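## Task

Carry plate M09 into the OUT nest so it rests level within the nest's locating features, its A1 well at the nest corner labelled A1. M06, M60, M90 and M66 must stay exactly as they were. The result only counts if it holds without the robot's help, so open the gripper and back the arm away at the end.

## Robot and tools

ROBOT. One SCARA-style arm with four axes: a vertical lift (0.000 to 0.550 m), shoulder (-2.000 to 2.000 rad), elbow (-2.800 to 2.800 rad) and wrist yaw (-12.566 to 12.566 rad), plus a two-pad gripper that always stays level; it can only turn about vertical. The commanded point, end_effector_position, lies midway between the rubber pads, about 2-3 cm behind the fingertips. Keep the elbow at least 0.4 rad away from 0 or the arm may fold and fault. Plates are told apart only by their ID labels; well A1 sits at the plate's clipped corner.

FRAMES. Scene frame: origin on the tabletop under the arm base, +z up, +y to the left when facing along +x. Positions in results are metres in this frame (reported hand position may be a little off, more so far out). Gripper frame: fingers point along its +x, close and open along its y.

execute_actions. Argument actions is a list holding zero or one item. Empty list: just returns the current state. An item with rows: rows is a list of 1 to 15 rows, steps is 1 to 15 (default 15), each step 1/30 s; row k is applied on step k and the last row repeats. An item with only steps (up to 300) is a wait counted from the previous result. Optional pictures (true/false) controls whether camera images come back. A rejected call sends nothing.

ROW layout (shared by execute_actions and move): five numbers, each in [-1, 1], order dx, dy, dz, rz, opening. The first four are an offset, not a pose: expressed in the gripper's own axes, measured from the gripper pose shown in the latest result (or from the current pose if no result yet in this scene, or for later calls within one reply). Every row counts from that same reference, not from the row before. Scale: 1.0 = 0.6 m for dx, dy, dz and 180 degrees for rz; positive rz turns from gripper +x toward +y. Opening is absolute: +1 = fully open 0.140 m, -1 = closed, still a 0.066 m gap. A full close needs roughly 0.6 s. All-zero offsets are not a pause; they pull the hand back to the reference pose. Because offsets start from the measured pose, repeating a small push into a rigid object does not press harder, but into something yielding it does.

move. target: one row as above (offset from the reference pose, gripper axes, same scaling). speed: path top speed in m/s, 0.002 to 0.5, default 0.25; rotation capped at twice that in rad/s. The straight path takes 0.5 to 10 s and is cut short at 10 s. The opening is sent when the move begins. Turns take the shorter direction. The path ignores obstacles; the real hand can lag, wander and overshoot the speed, especially with the arm nearly straight. Faster contact and aiming farther past the contact both hit harder. The result adds a move: line (done = settled near target; off_target, moving, held, fault otherwise), the remaining distance to target, and any limits (paced = the sent pose was clipped; held = some steps were blocked, after which motion may jump faster).

wait. seconds, 0 to 10; sends nothing new, returns a normal result.

zoom_image. camera: cam_head_left, cam_head_right, cam_high, cam_low or cam_wrist; region [x0, y0, x1, y1] in pixels of that camera's latest image, origin top-left, at most 504 by 504. Image sizes: wrist 504x504, others 896x504. Calibration data are supplied for projecting points.

finished_scene. scene: the current scene's integer. The result reports the next task.

CONTROL DETAILS. Each control step, the commanded pose is clipped to within 70 mm and 16 degrees of the measured pose, then reached by damped inverse kinematics. After an action ends, the arm only continues to its last clipped pose, so far targets need follow-up calls; check the reported pose. Joints decelerate together and halt together on reversal. The simulation keeps running while you compose a reply.

RESULT LINES. State: end_effector_position (m) and end_effector_quat_wxyz. Joint positions: lift (m), shoulder, elbow, wrist yaw (rad), then pad gap (m). grip_measured: finger opening on the command scale (may be off by about 1 mm, consistently). To hold a part, command an opening about 0.04 below grip_measured; a smaller margin holds more gently. Pad force is about 18 N each; a fast close can squeeze harder. HELD marks steps whose command was partly or fully withheld; pose unreachable means the clearance check altered or blocked the command. Hand target shows where the controller is driving the hand. MOTOR HOT appears from 85 °C; at 100 °C an OVER-TEMPERATURE FAULT brakes the arm until cooled, so avoid holding loads longer than needed.

LIMITS AND HAZARDS. Contact torque reaching a joint's load limit (lift 55.8 N, shoulder 8.37 N m, elbow 4.18 N m, wrist yaw 1.39 N m, held weight included) halts the arm for 10 s and drops the rest of the call. A held part may occasionally get a brief tug. Never let anything leave the table. Avoid dropping, slipping, slamming, hard impacts and heavy pushing; approach contacts slowly.

Each tool is called after "Request:" as name([rows], argument=value, ...), one row to a line, values as JSON.

## Session

Request:
execute_actions(actions=[])

Scene clock: 0.00 s of 7200.00 s.
end_effector_position=(+0.6800, -0.2510, +0.1948) grip_measured=+0.99 end_effector_quat_wxyz=(+0.856, +0.000, +0.000, -0.517)
Joint positions: [ 0.19   0.173  2.151 -3.411  0.14 ]
Hand target: +0.680, -0.251, +0.195; +0.856, +0.000, +0.000, -0.517

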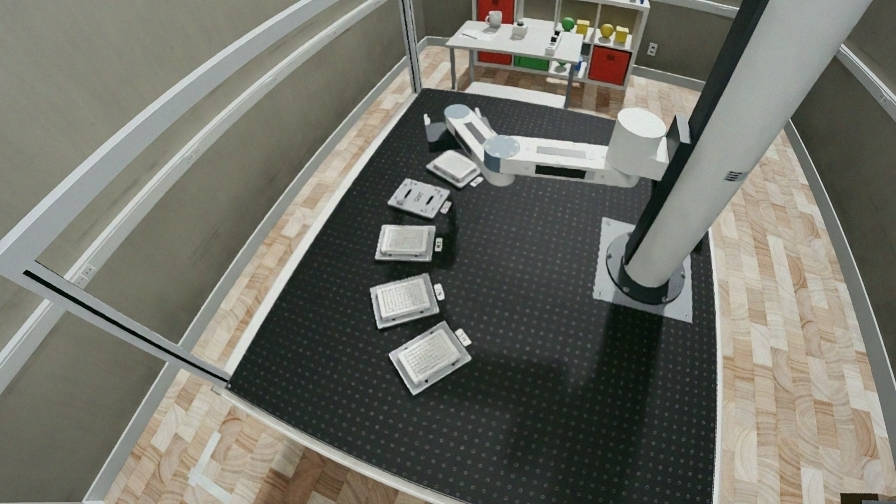

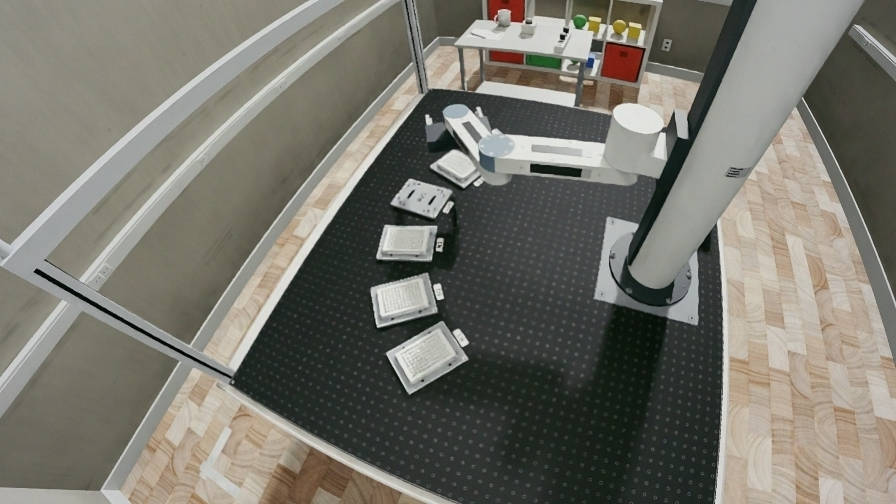

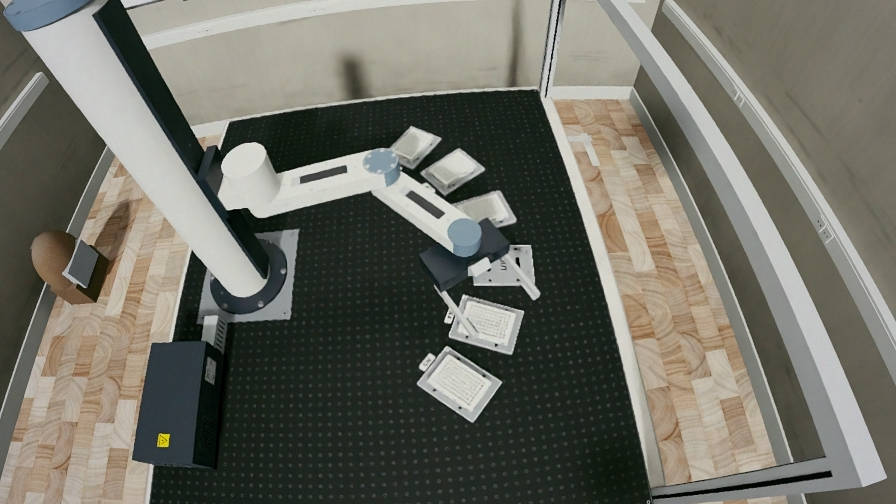

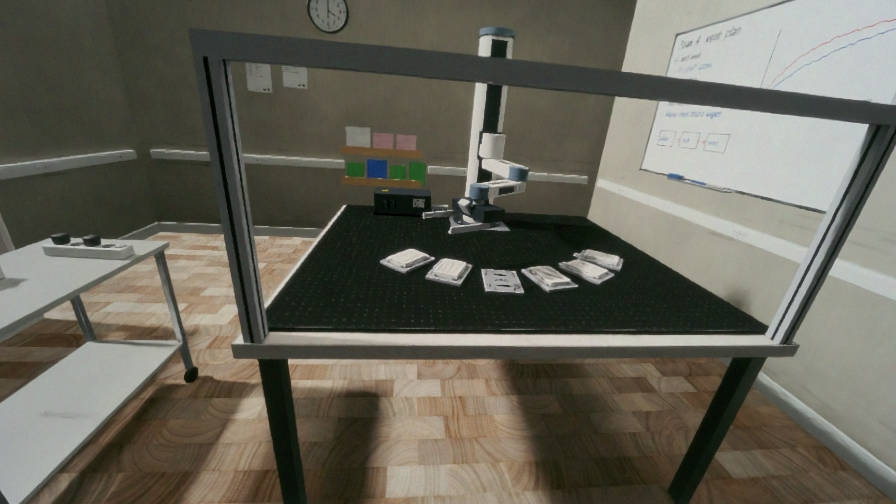

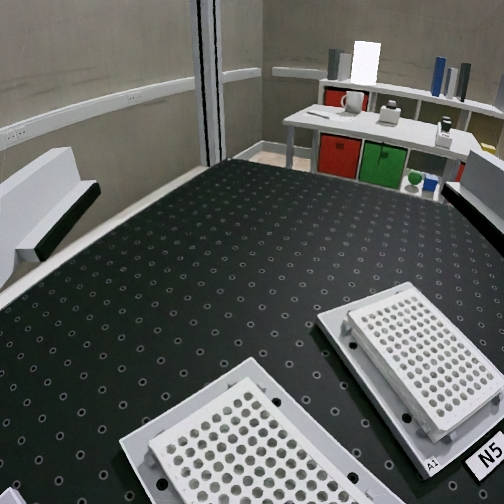

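Request:
zoom_image(camera="cam_head_left", region=[340, 90, 520, 400])

Request:
zoom_image(camera="cam_high", region=[370, 110, 570, 430])

Request:
zoom_image(camera="cam_low", region=[360, 220, 650, 320])

Region (340, 90, 520, 400) of cam_head_left's 896x504 image, scaled by 1.626, with more detail than that image has; it fills the left 293 columns of this view, and the rest is white.

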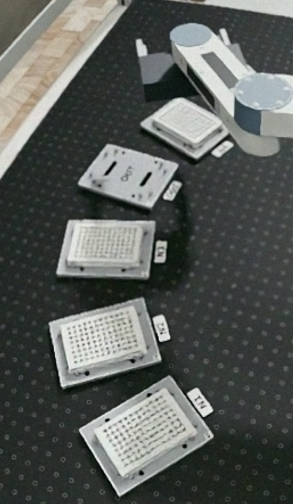

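Region (370, 110, 570, 430) of cam_high's 896x504 image, scaled by 1.575, with more detail than that image has; it fills the left 315 columns of this view, and the rest is white.

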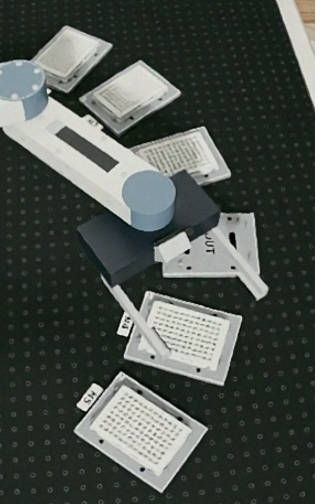

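Region (360, 220, 650, 320) of cam_low's 896x504 image, scaled by 1.738, with more detail than that image has; it fills the top 174 rows of this view, and the rest is white.

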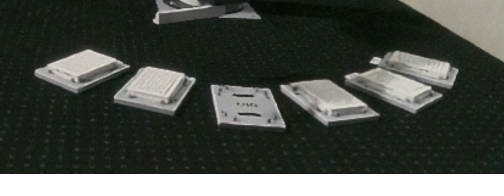

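Request:
zoom_image(camera="cam_wrist", region=[100, 260, 504, 504])

Request:
zoom_image(camera="cam_low", region=[370, 240, 510, 300])

Request:
zoom_image(camera="cam_low", region=[510, 240, 640, 300])

Region (100, 260, 504, 504) of cam_wrist's 504x504 image, scaled by 1.248, with more detail than that image has; it fills the top 304 rows of this view, and the rest is white.

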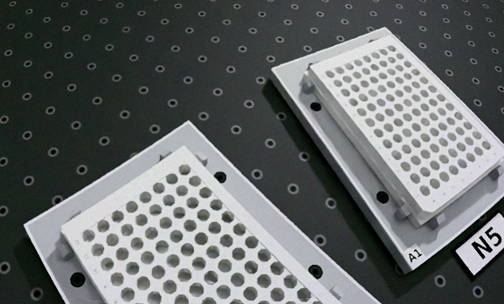

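Region (370, 240, 510, 300) of cam_low's 896x504 image, scaled by 3.600, with more detail than that image has; it fills the top 216 rows of this view, and the rest is white.

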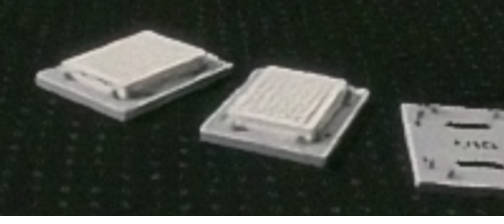

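Region (510, 240, 640, 300) of cam_low's 896x504 image, scaled by 3.877, with more detail than that image has; it fills the top 233 rows of this view, and the rest is white.

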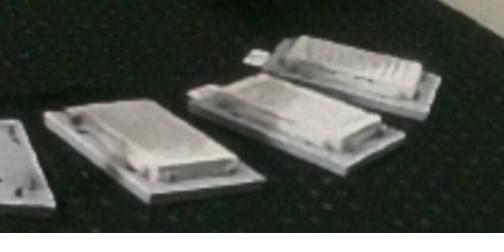

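Request:
move(target=[-0.231,-0.274,-0.125,0.15,1], speed=0.4)

Scene clock: 10.43 s of 7200.00 s.
end_effector_position=(+0.4699, -0.2047, +0.1198) grip_measured=+0.99 end_effector_quat_wxyz=(+0.953, +0.000, +0.000, -0.304)
Joint positions: [ 0.115  0.375  0.856 -1.848  0.14 ]
Hand target: +0.470, -0.205, +0.120; +0.953, +0.000, +0.000, -0.303
Off the commanded pose: 0.000 m, 0 deg.
After step 90, 6.27 s passed at rest.
move: done
camera_calibration (this result's frames):
cam_wrist: T_world_to_cam=[[-0.580891, -0.813963, -0.00535741, 0.1165], [-0.489261, 0.35441, -0.79688, 0.385003], [0.65053, -0.460279, -0.604114, -0.232378], [0, 0, 0, 1]] pos_world=[0.40721, -0.148582, 0.167042]

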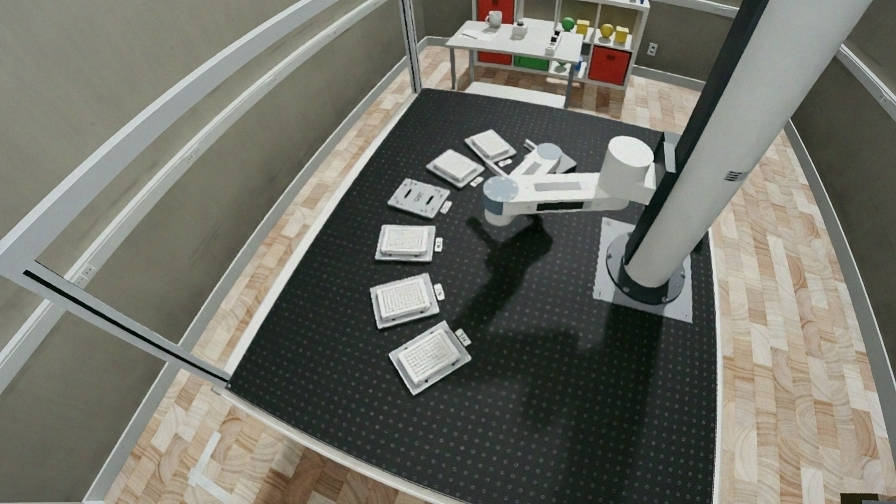

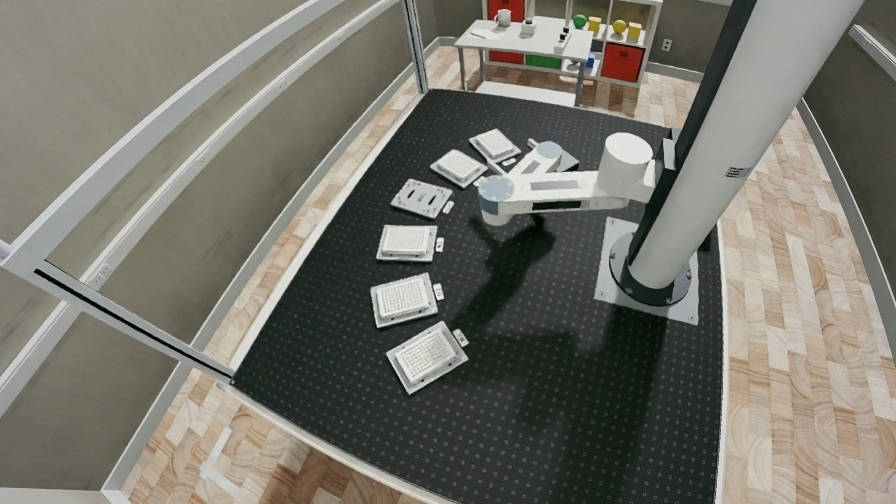

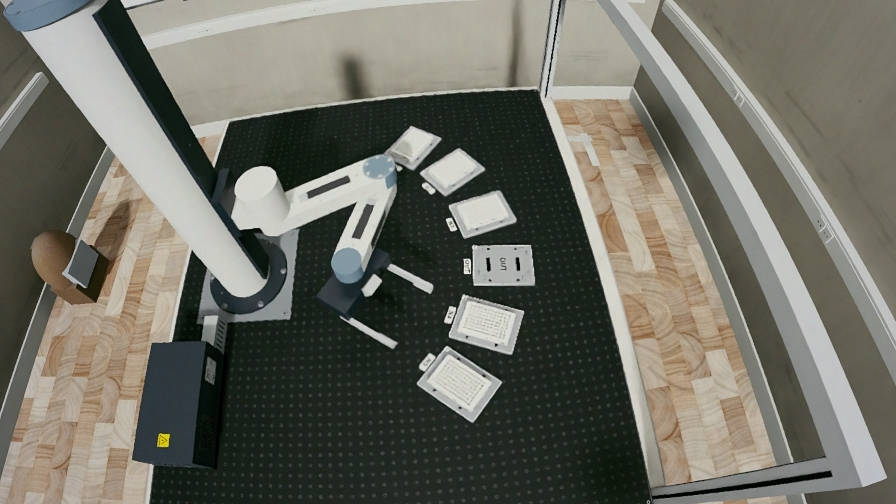

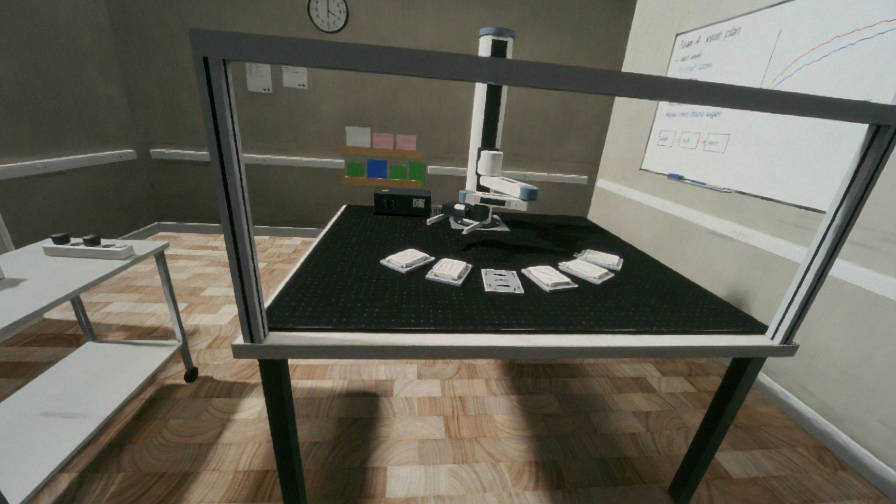

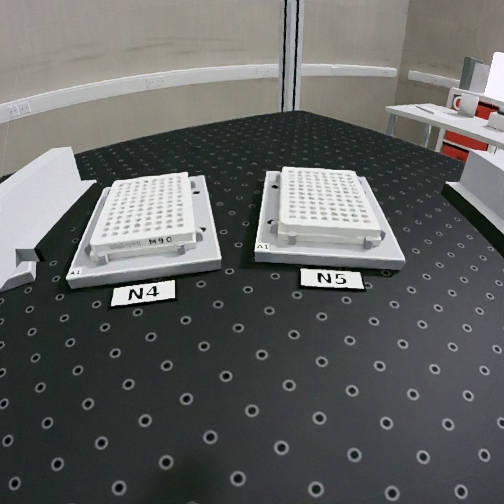

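Request:
move(target=[-0.275,0.5,0,0.318,1], speed=0.4)

Request:
zoom_image(camera="cam_wrist", region=[0, 140, 504, 340])

Scene clock: 13.83 s of 7200.00 s.
end_effector_position=(+0.5088, +0.1355, +0.1198) grip_measured=+0.99 end_effector_quat_wxyz=(+0.982, +0.000, +0.000, +0.190)
Joint positions: [ 0.115  1.361  0.862 -1.84   0.14 ]
Hand target: +0.509, +0.135, +0.120; +0.982, +0.000, +0.000, +0.190
Off the commanded pose: 0.000 m, 0 deg.
move: done
camera_calibration (this result's frames):
cam_wrist: T_world_to_cam=[[0.370754, -0.928715, -0.00535741, -0.0526345], [-0.562649, -0.22002, -0.79688, 0.398644], [0.738896, 0.298461, -0.604114, -0.248856], [0, 0, 0, 1]] pos_world=[0.42769, 0.113101, 0.167052]

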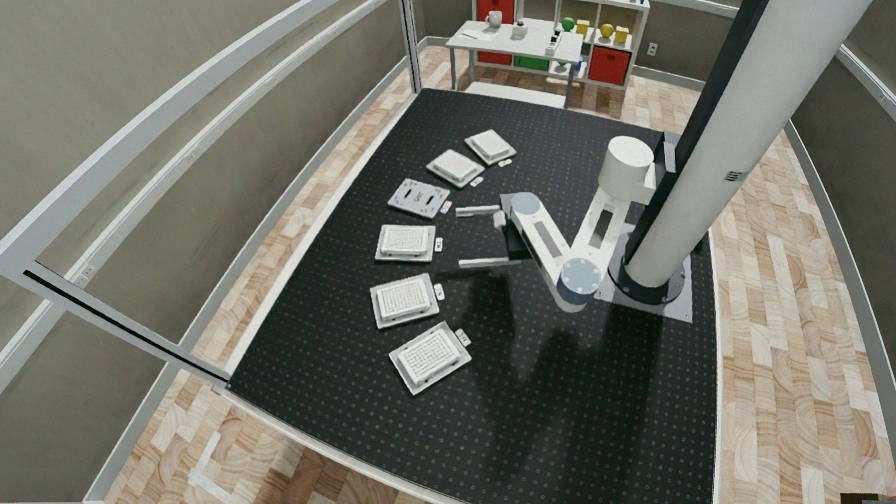

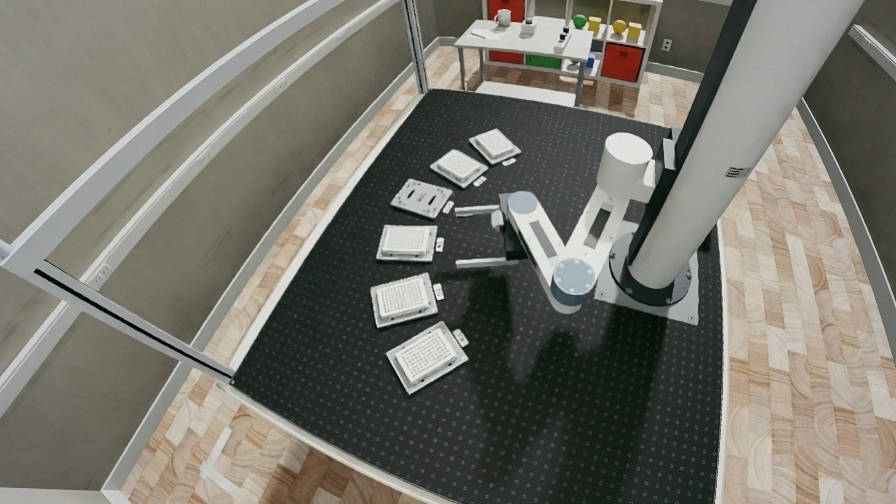

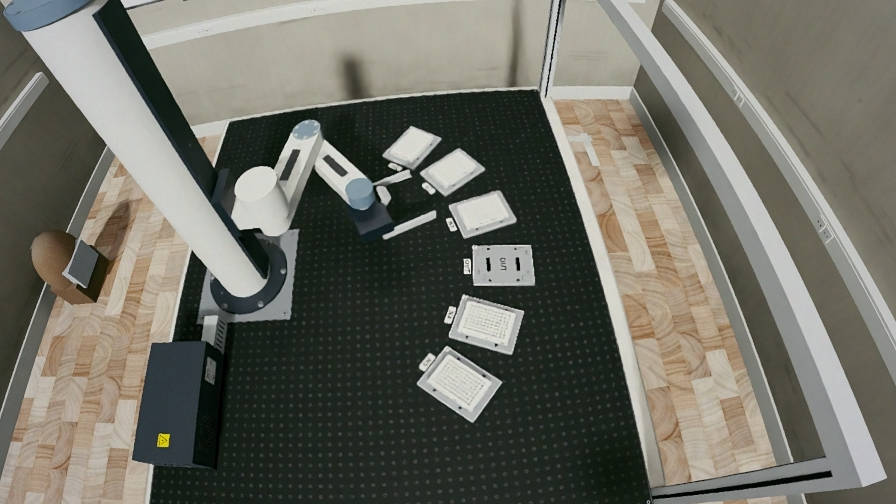

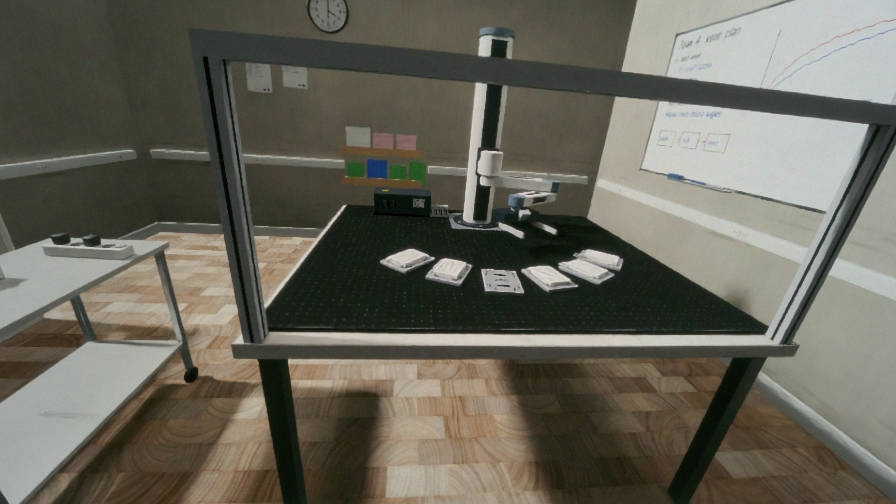

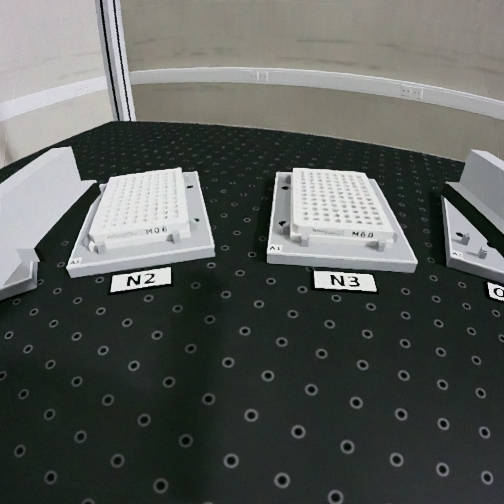

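Region (0, 140, 504, 340) of cam_wrist's 504x504 image, scaled by 1.000; it fills the top 200 rows of this view, and the rest is white.

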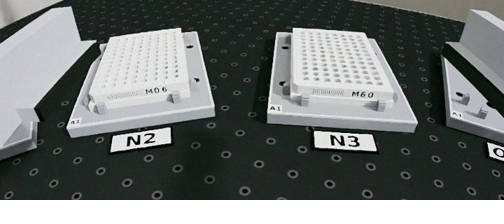

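Request:
move(target=[-0.072,0.282,0,0.156,1], speed=0.4)

Scene clock: 18.57 s of 7200.00 s.
end_effector_position=(+0.4054, +0.2764, +0.1198) grip_measured=+0.99 end_effector_quat_wxyz=(+0.906, +0.000, +0.000, +0.423)
Joint positions: [ 0.115  1.852  0.86  -1.838  0.14 ]
Hand target: +0.406, +0.276, +0.120; +0.906, +0.000, +0.000, +0.423
Off the commanded pose: 0.000 m, 0 deg.
After step 90, 0.67 s passed at rest.
move: done
camera_calibration (this result's frames):
cam_wrist: T_world_to_cam=[[0.764668, -0.644402, -0.00535741, -0.121774], [-0.392568, -0.459209, -0.79688, 0.368648], [0.511051, 0.611452, -0.604114, -0.208672], [0, 0, 0, 1]] pos_world=[0.344479, 0.218408, 0.167054]

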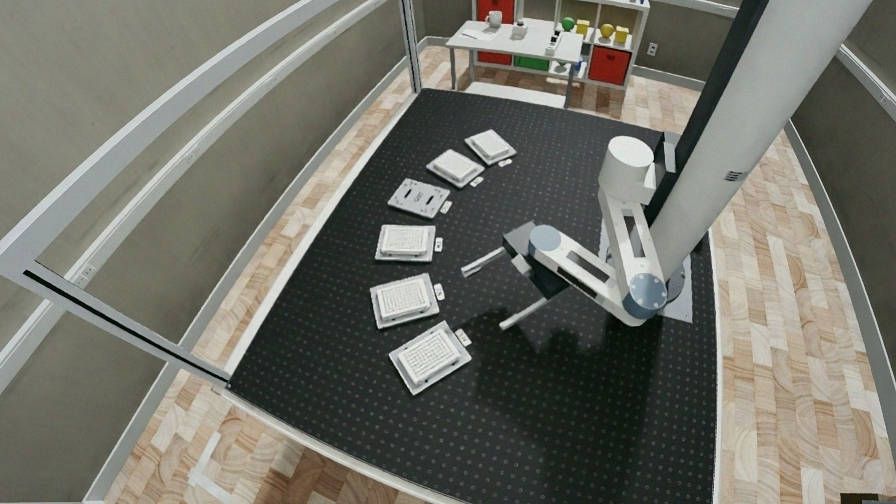

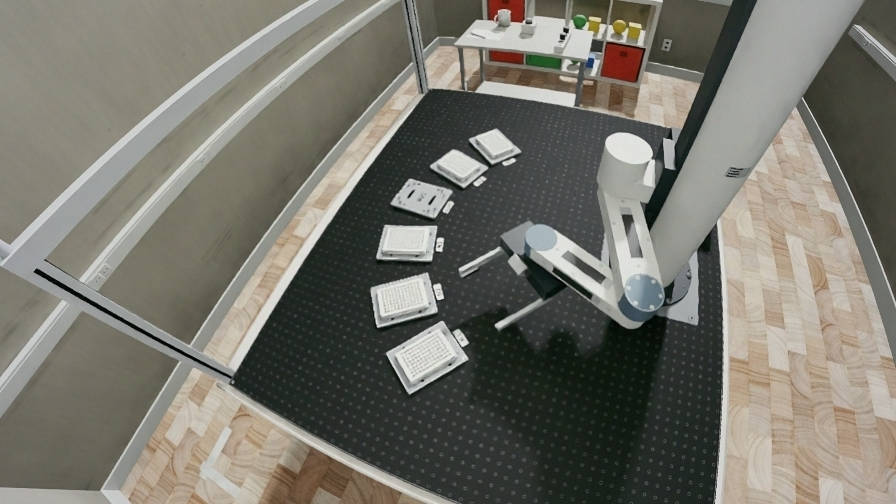

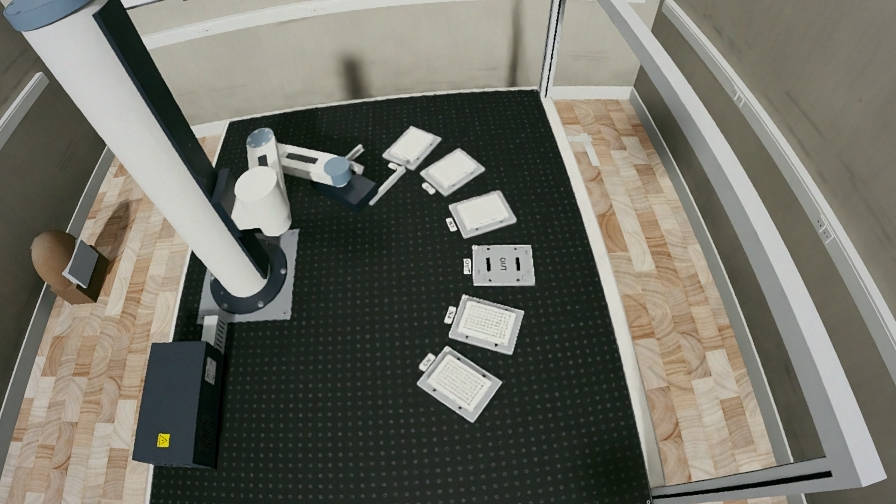

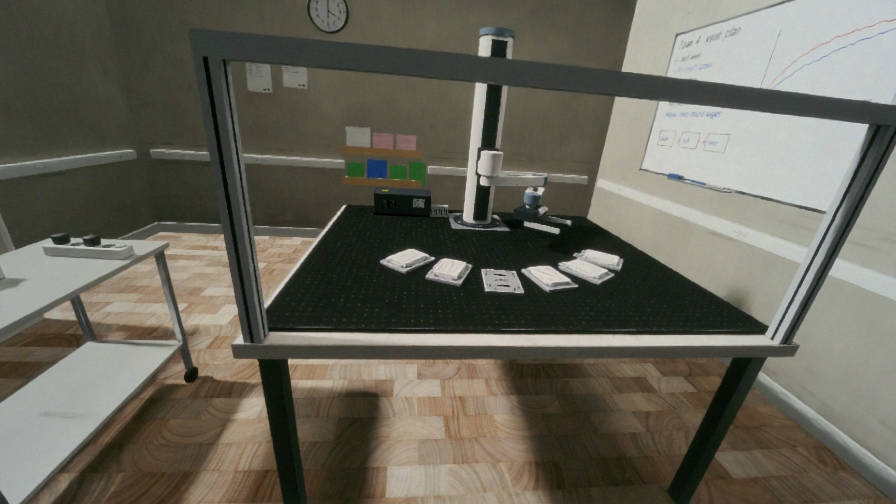

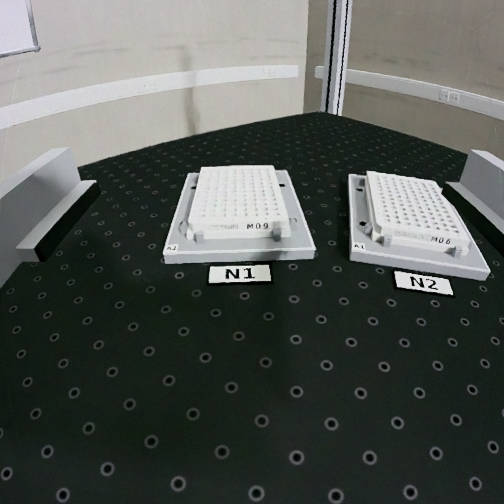

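Request:
zoom_image(camera="cam_wrist", region=[150, 150, 330, 290])

Region (150, 150, 330, 290) of cam_wrist's 504x504 image, scaled by 2.800, with more detail than that image has.

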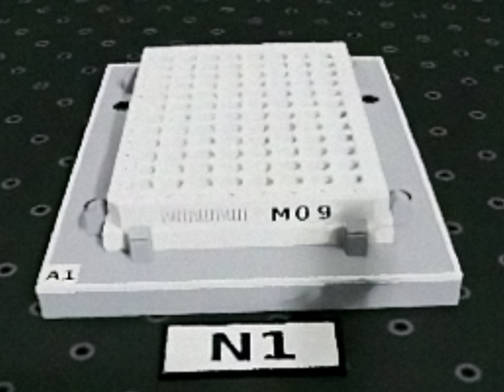

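Request:
move(target=[0.2,0.035,-0.05,0.004,1], speed=0.3)

Request:
zoom_image(camera="cam_wrist", region=[0, 130, 504, 504])

Scene clock: 26.33 s of 7200.00 s.
end_effector_position=(+0.4664, +0.3819, +0.0897) grip_measured=+0.99 end_effector_quat_wxyz=(+0.903, +0.000, +0.000, +0.429)
Joint positions: [ 0.085  1.703  1.421 -2.238  0.14 ]
Hand target: +0.466, +0.382, +0.090; +0.903, +0.000, +0.000, +0.429
Off the commanded pose: 0.000 m, 0 deg.
After step 90, 3.90 s passed at rest.
move: done
camera_calibration (this result's frames):
cam_wrist: T_world_to_cam=[[0.772882, -0.634527, -0.00535741, -0.10819], [-0.386637, -0.464214, -0.79688, 0.416247], [0.503154, 0.617966, -0.604114, -0.321319], [0, 0, 0, 1]] pos_world=[0.406228, 0.323142, 0.137006]

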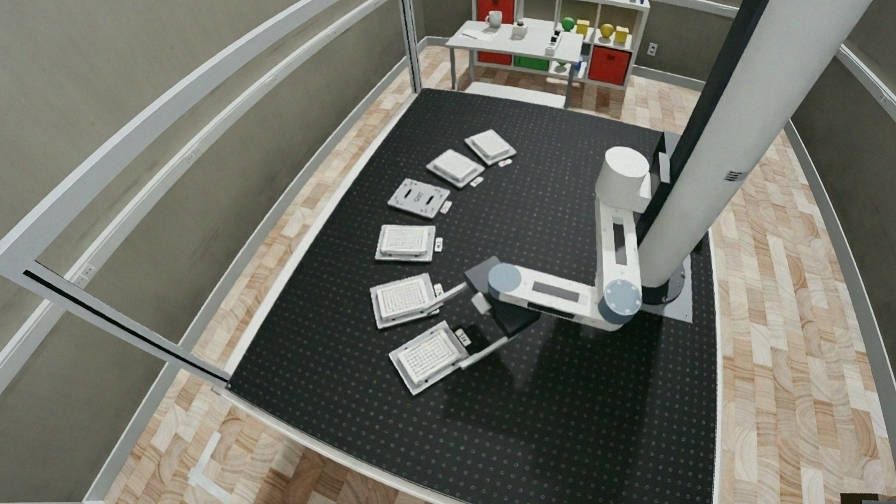

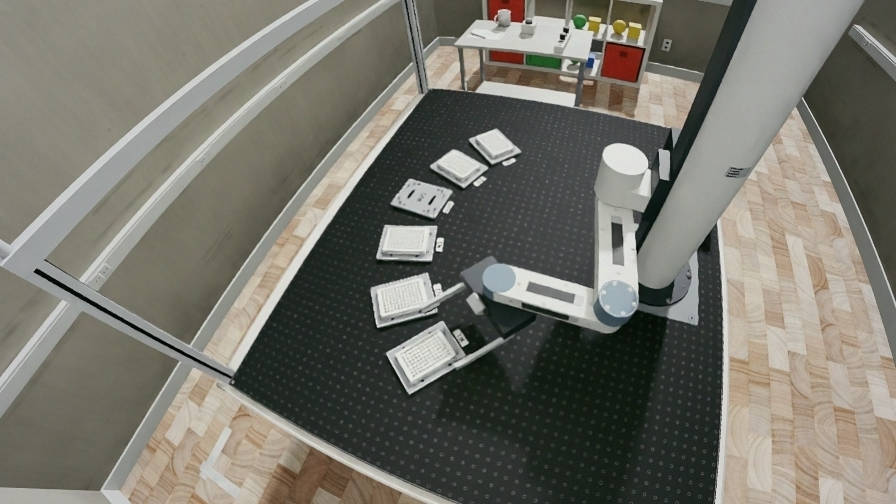

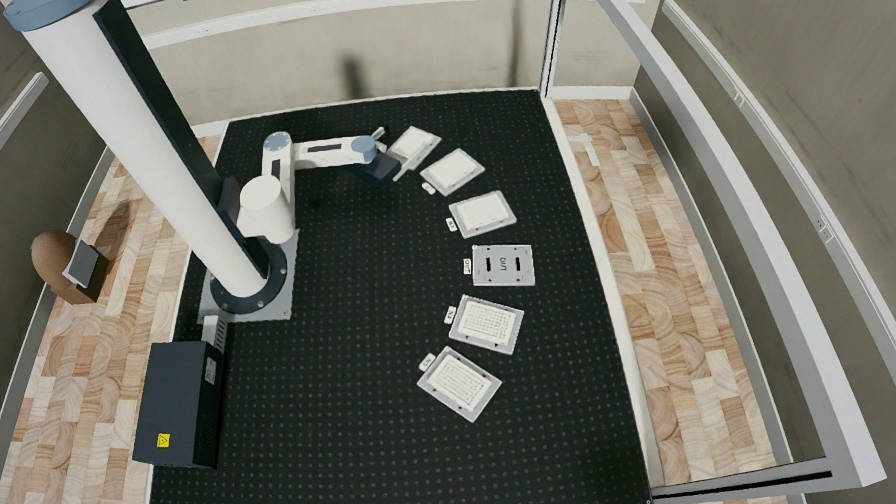

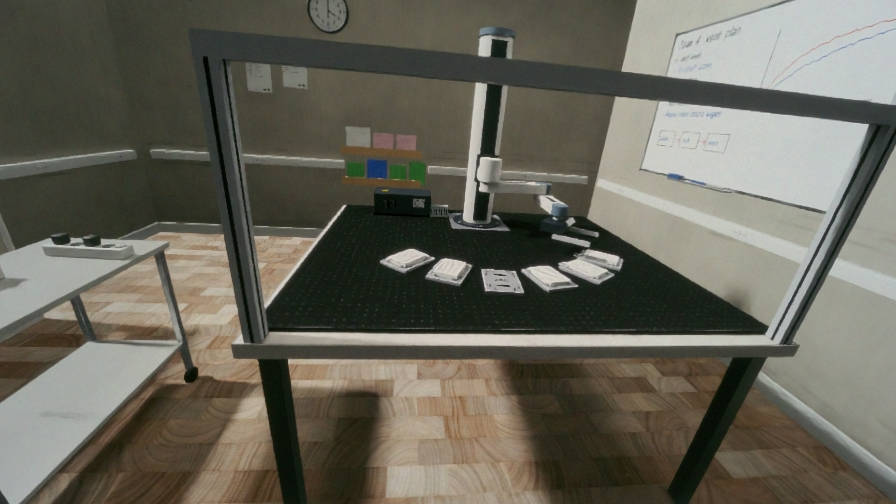

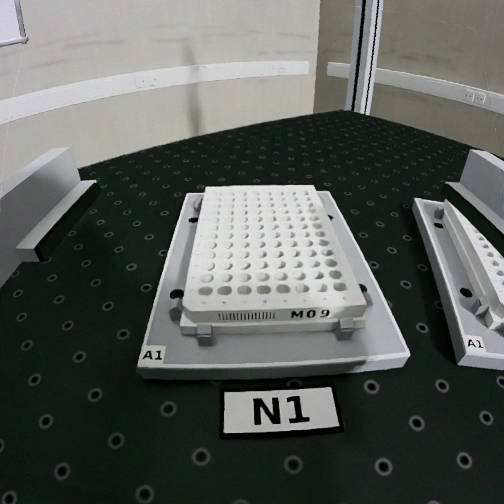

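Region (0, 130, 504, 504) of cam_wrist's 504x504 image, scaled by 1.000; it fills the top 374 rows of this view, and the rest is white.

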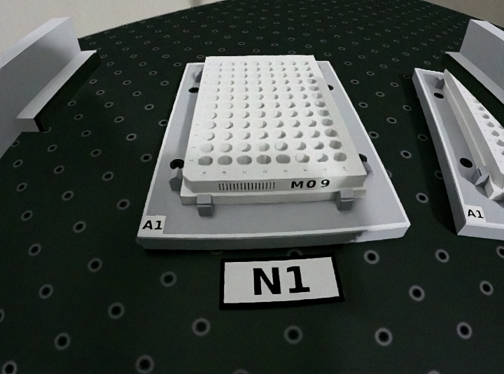

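Request:
zoom_image(camera="cam_wrist", region=[160, 170, 390, 360])

Region (160, 170, 390, 360) of cam_wrist's 504x504 image, scaled by 2.191, with more detail than that image has; it fills the top 416 rows of this view, and the rest is white.

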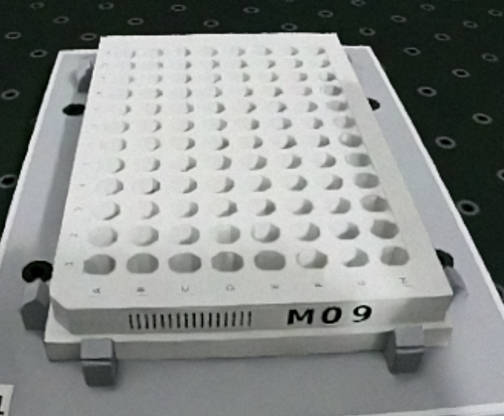

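Request:
move(target=[0.108,0,-0.05,0.005,1], speed=0.15)

Scene clock: 32.90 s of 7200.00 s.
end_effector_position=(+0.5075, +0.4321, +0.0597) grip_measured=+0.99 end_effector_quat_wxyz=(+0.900, +0.000, +0.000, +0.436)
Joint positions: [ 0.055  1.537  1.782 -2.417  0.14 ]
Hand target: +0.507, +0.432, +0.060; +0.900, +0.000, +0.000, +0.436
Off the commanded pose: 0.000 m, 0 deg.
After step 90, 2.77 s passed at rest.
move: done
camera_calibration (this result's frames):
cam_wrist: T_world_to_cam=[[0.782871, -0.62216, -0.00535741, -0.1186], [-0.379209, -0.470301, -0.79688, 0.430315], [0.493267, 0.625886, -0.604114, -0.389556], [0, 0, 0, 1]] pos_world=[0.448183, 0.372406, 0.106937]

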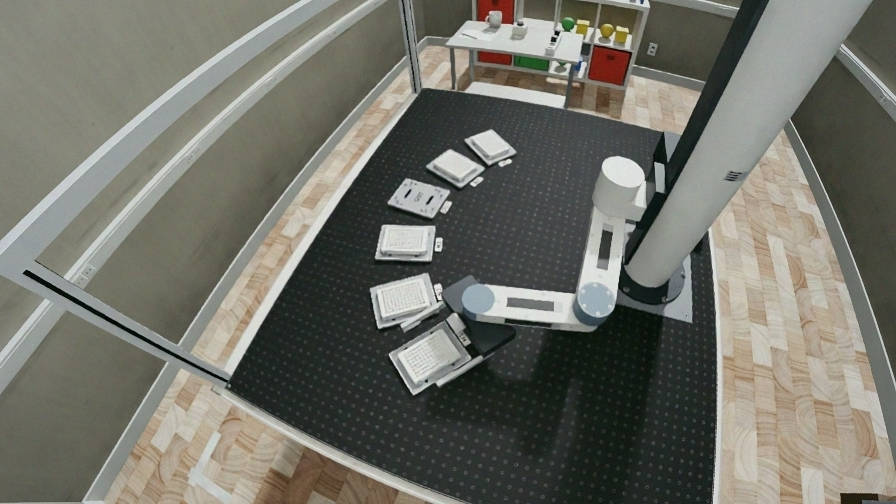

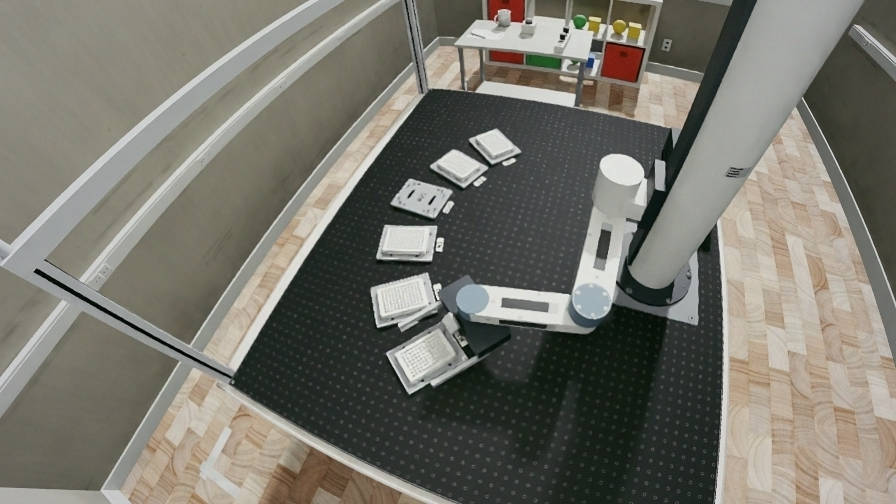

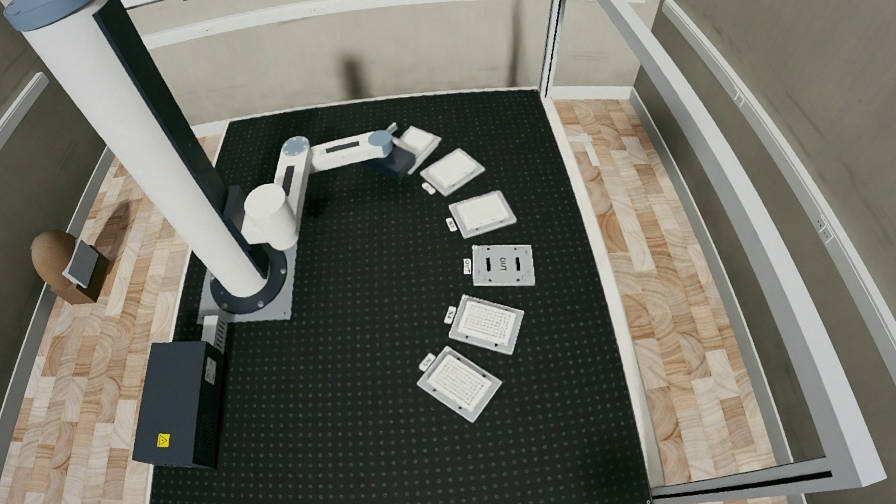

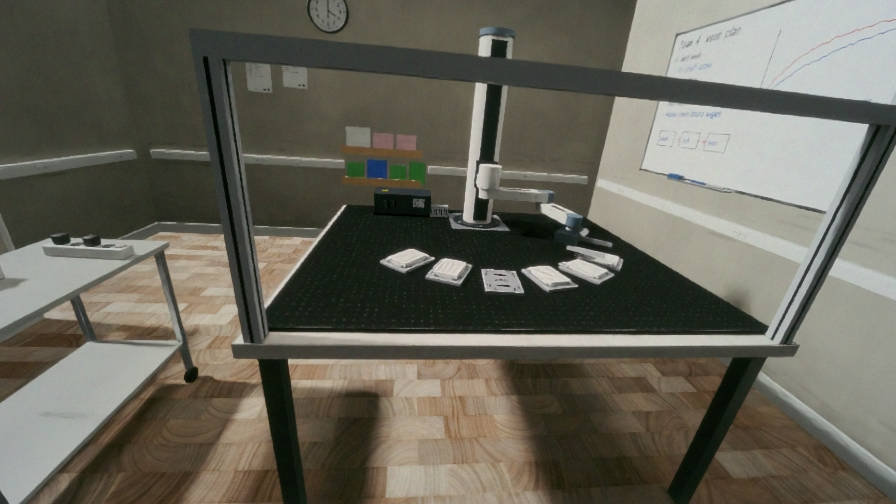

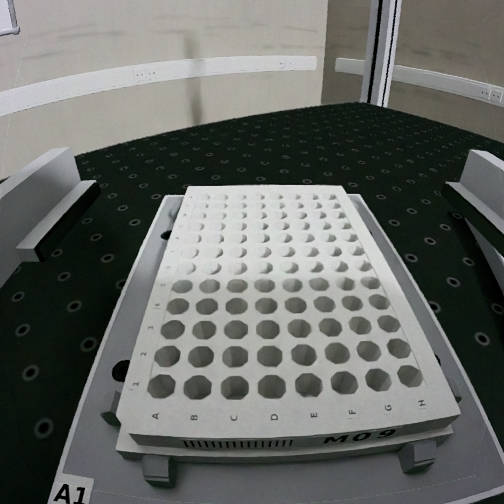

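Request:
move(target=[0.002,0.002,-0.043,0.004,1], speed=0.05)

Request:
zoom_image(camera="cam_head_left", region=[370, 280, 530, 410])

Scene clock: 37.60 s of 7200.00 s.
end_effector_position=(+0.5073, +0.4337, +0.0338) grip_measured=+0.99 end_effector_quat_wxyz=(+0.897, +0.000, +0.000, +0.442)
Joint positions: [ 0.029  1.532  1.789 -2.407  0.14 ]
Hand target: +0.507, +0.434, +0.034; +0.897, +0.000, +0.000, +0.442
Off the commanded pose: 0.000 m, 0 deg.
After step 90, 0.93 s passed at rest.
move: done
camera_calibration (this result's frames):
cam_wrist: T_world_to_cam=[[0.790463, -0.612486, -0.00535741, -0.125587], [-0.373397, -0.474929, -0.79688, 0.409462], [0.485533, 0.631905, -0.604114, -0.404808], [0, 0, 0, 1]] pos_world=[0.448712, 0.373345, 0.0810683]

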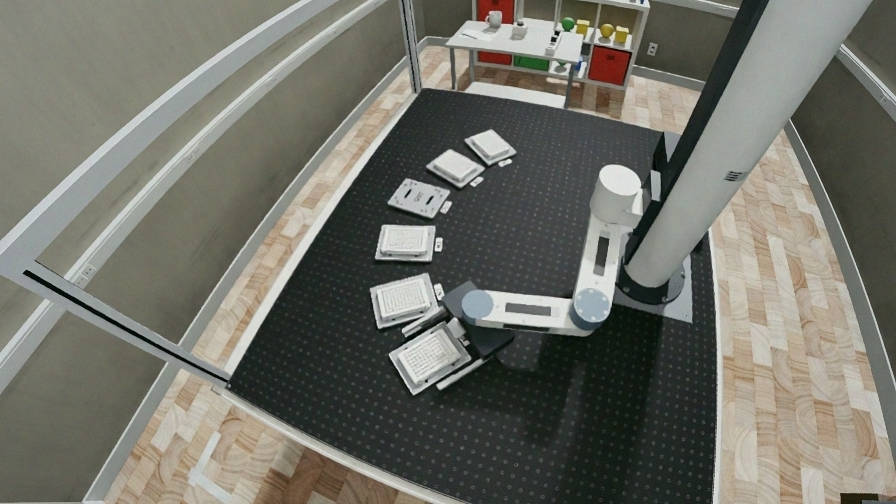

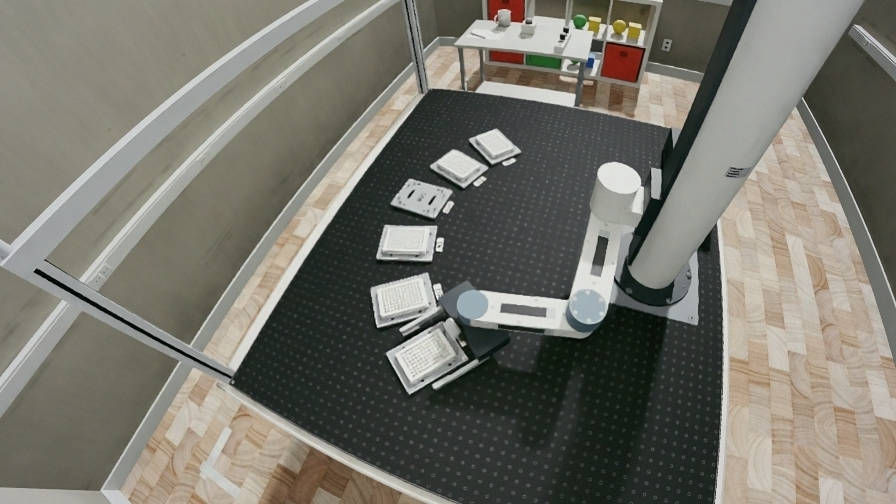

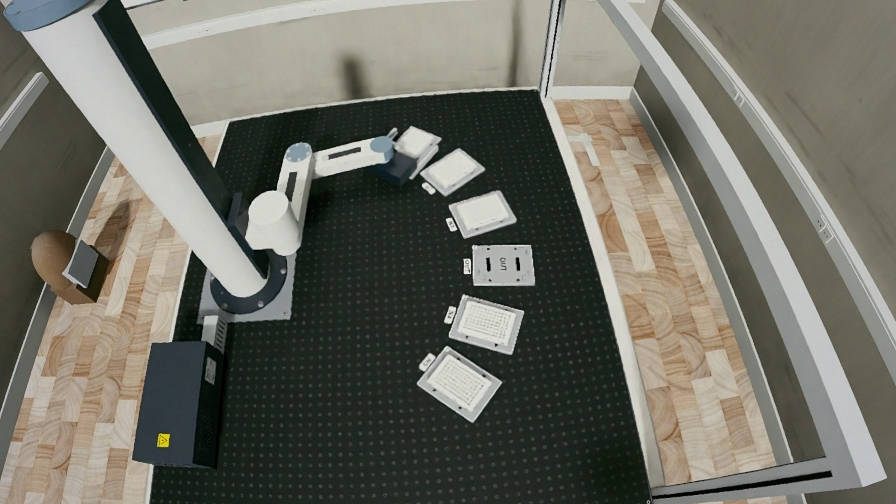

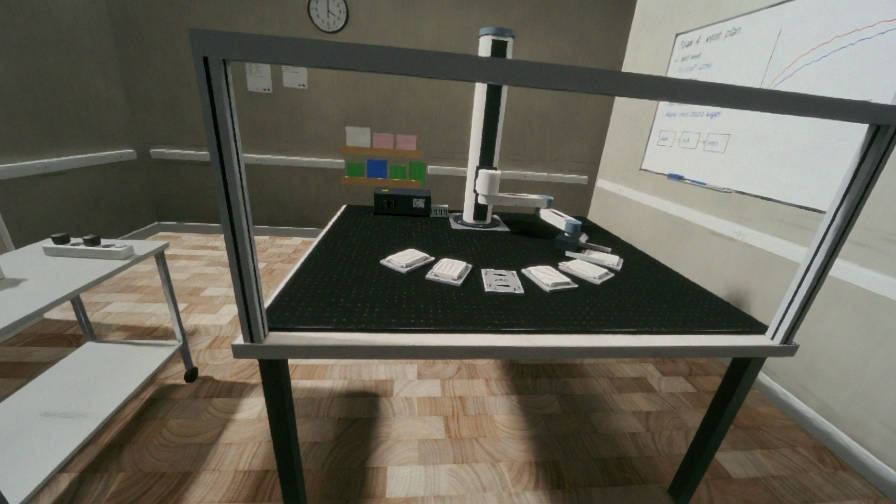

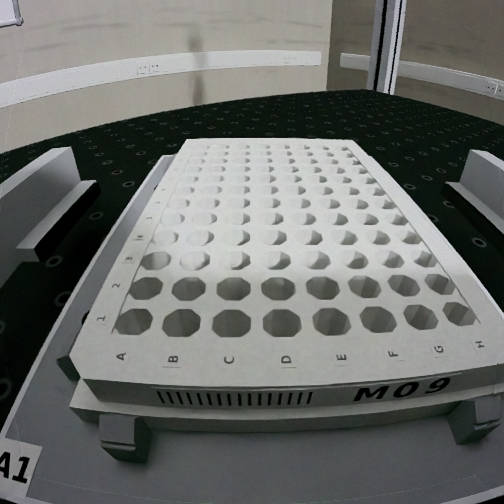

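Region (370, 280, 530, 410) of cam_head_left's 896x504 image, scaled by 3.150, with more detail than that image has; it fills the top 410 rows of this view, and the rest is white.

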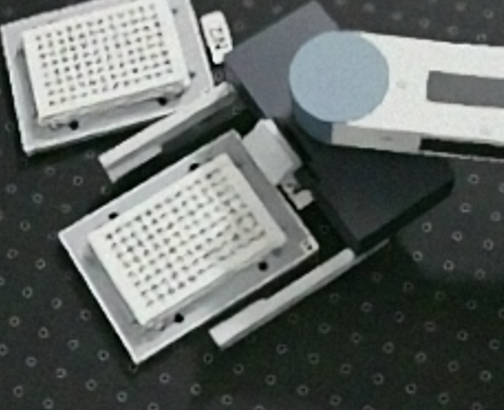

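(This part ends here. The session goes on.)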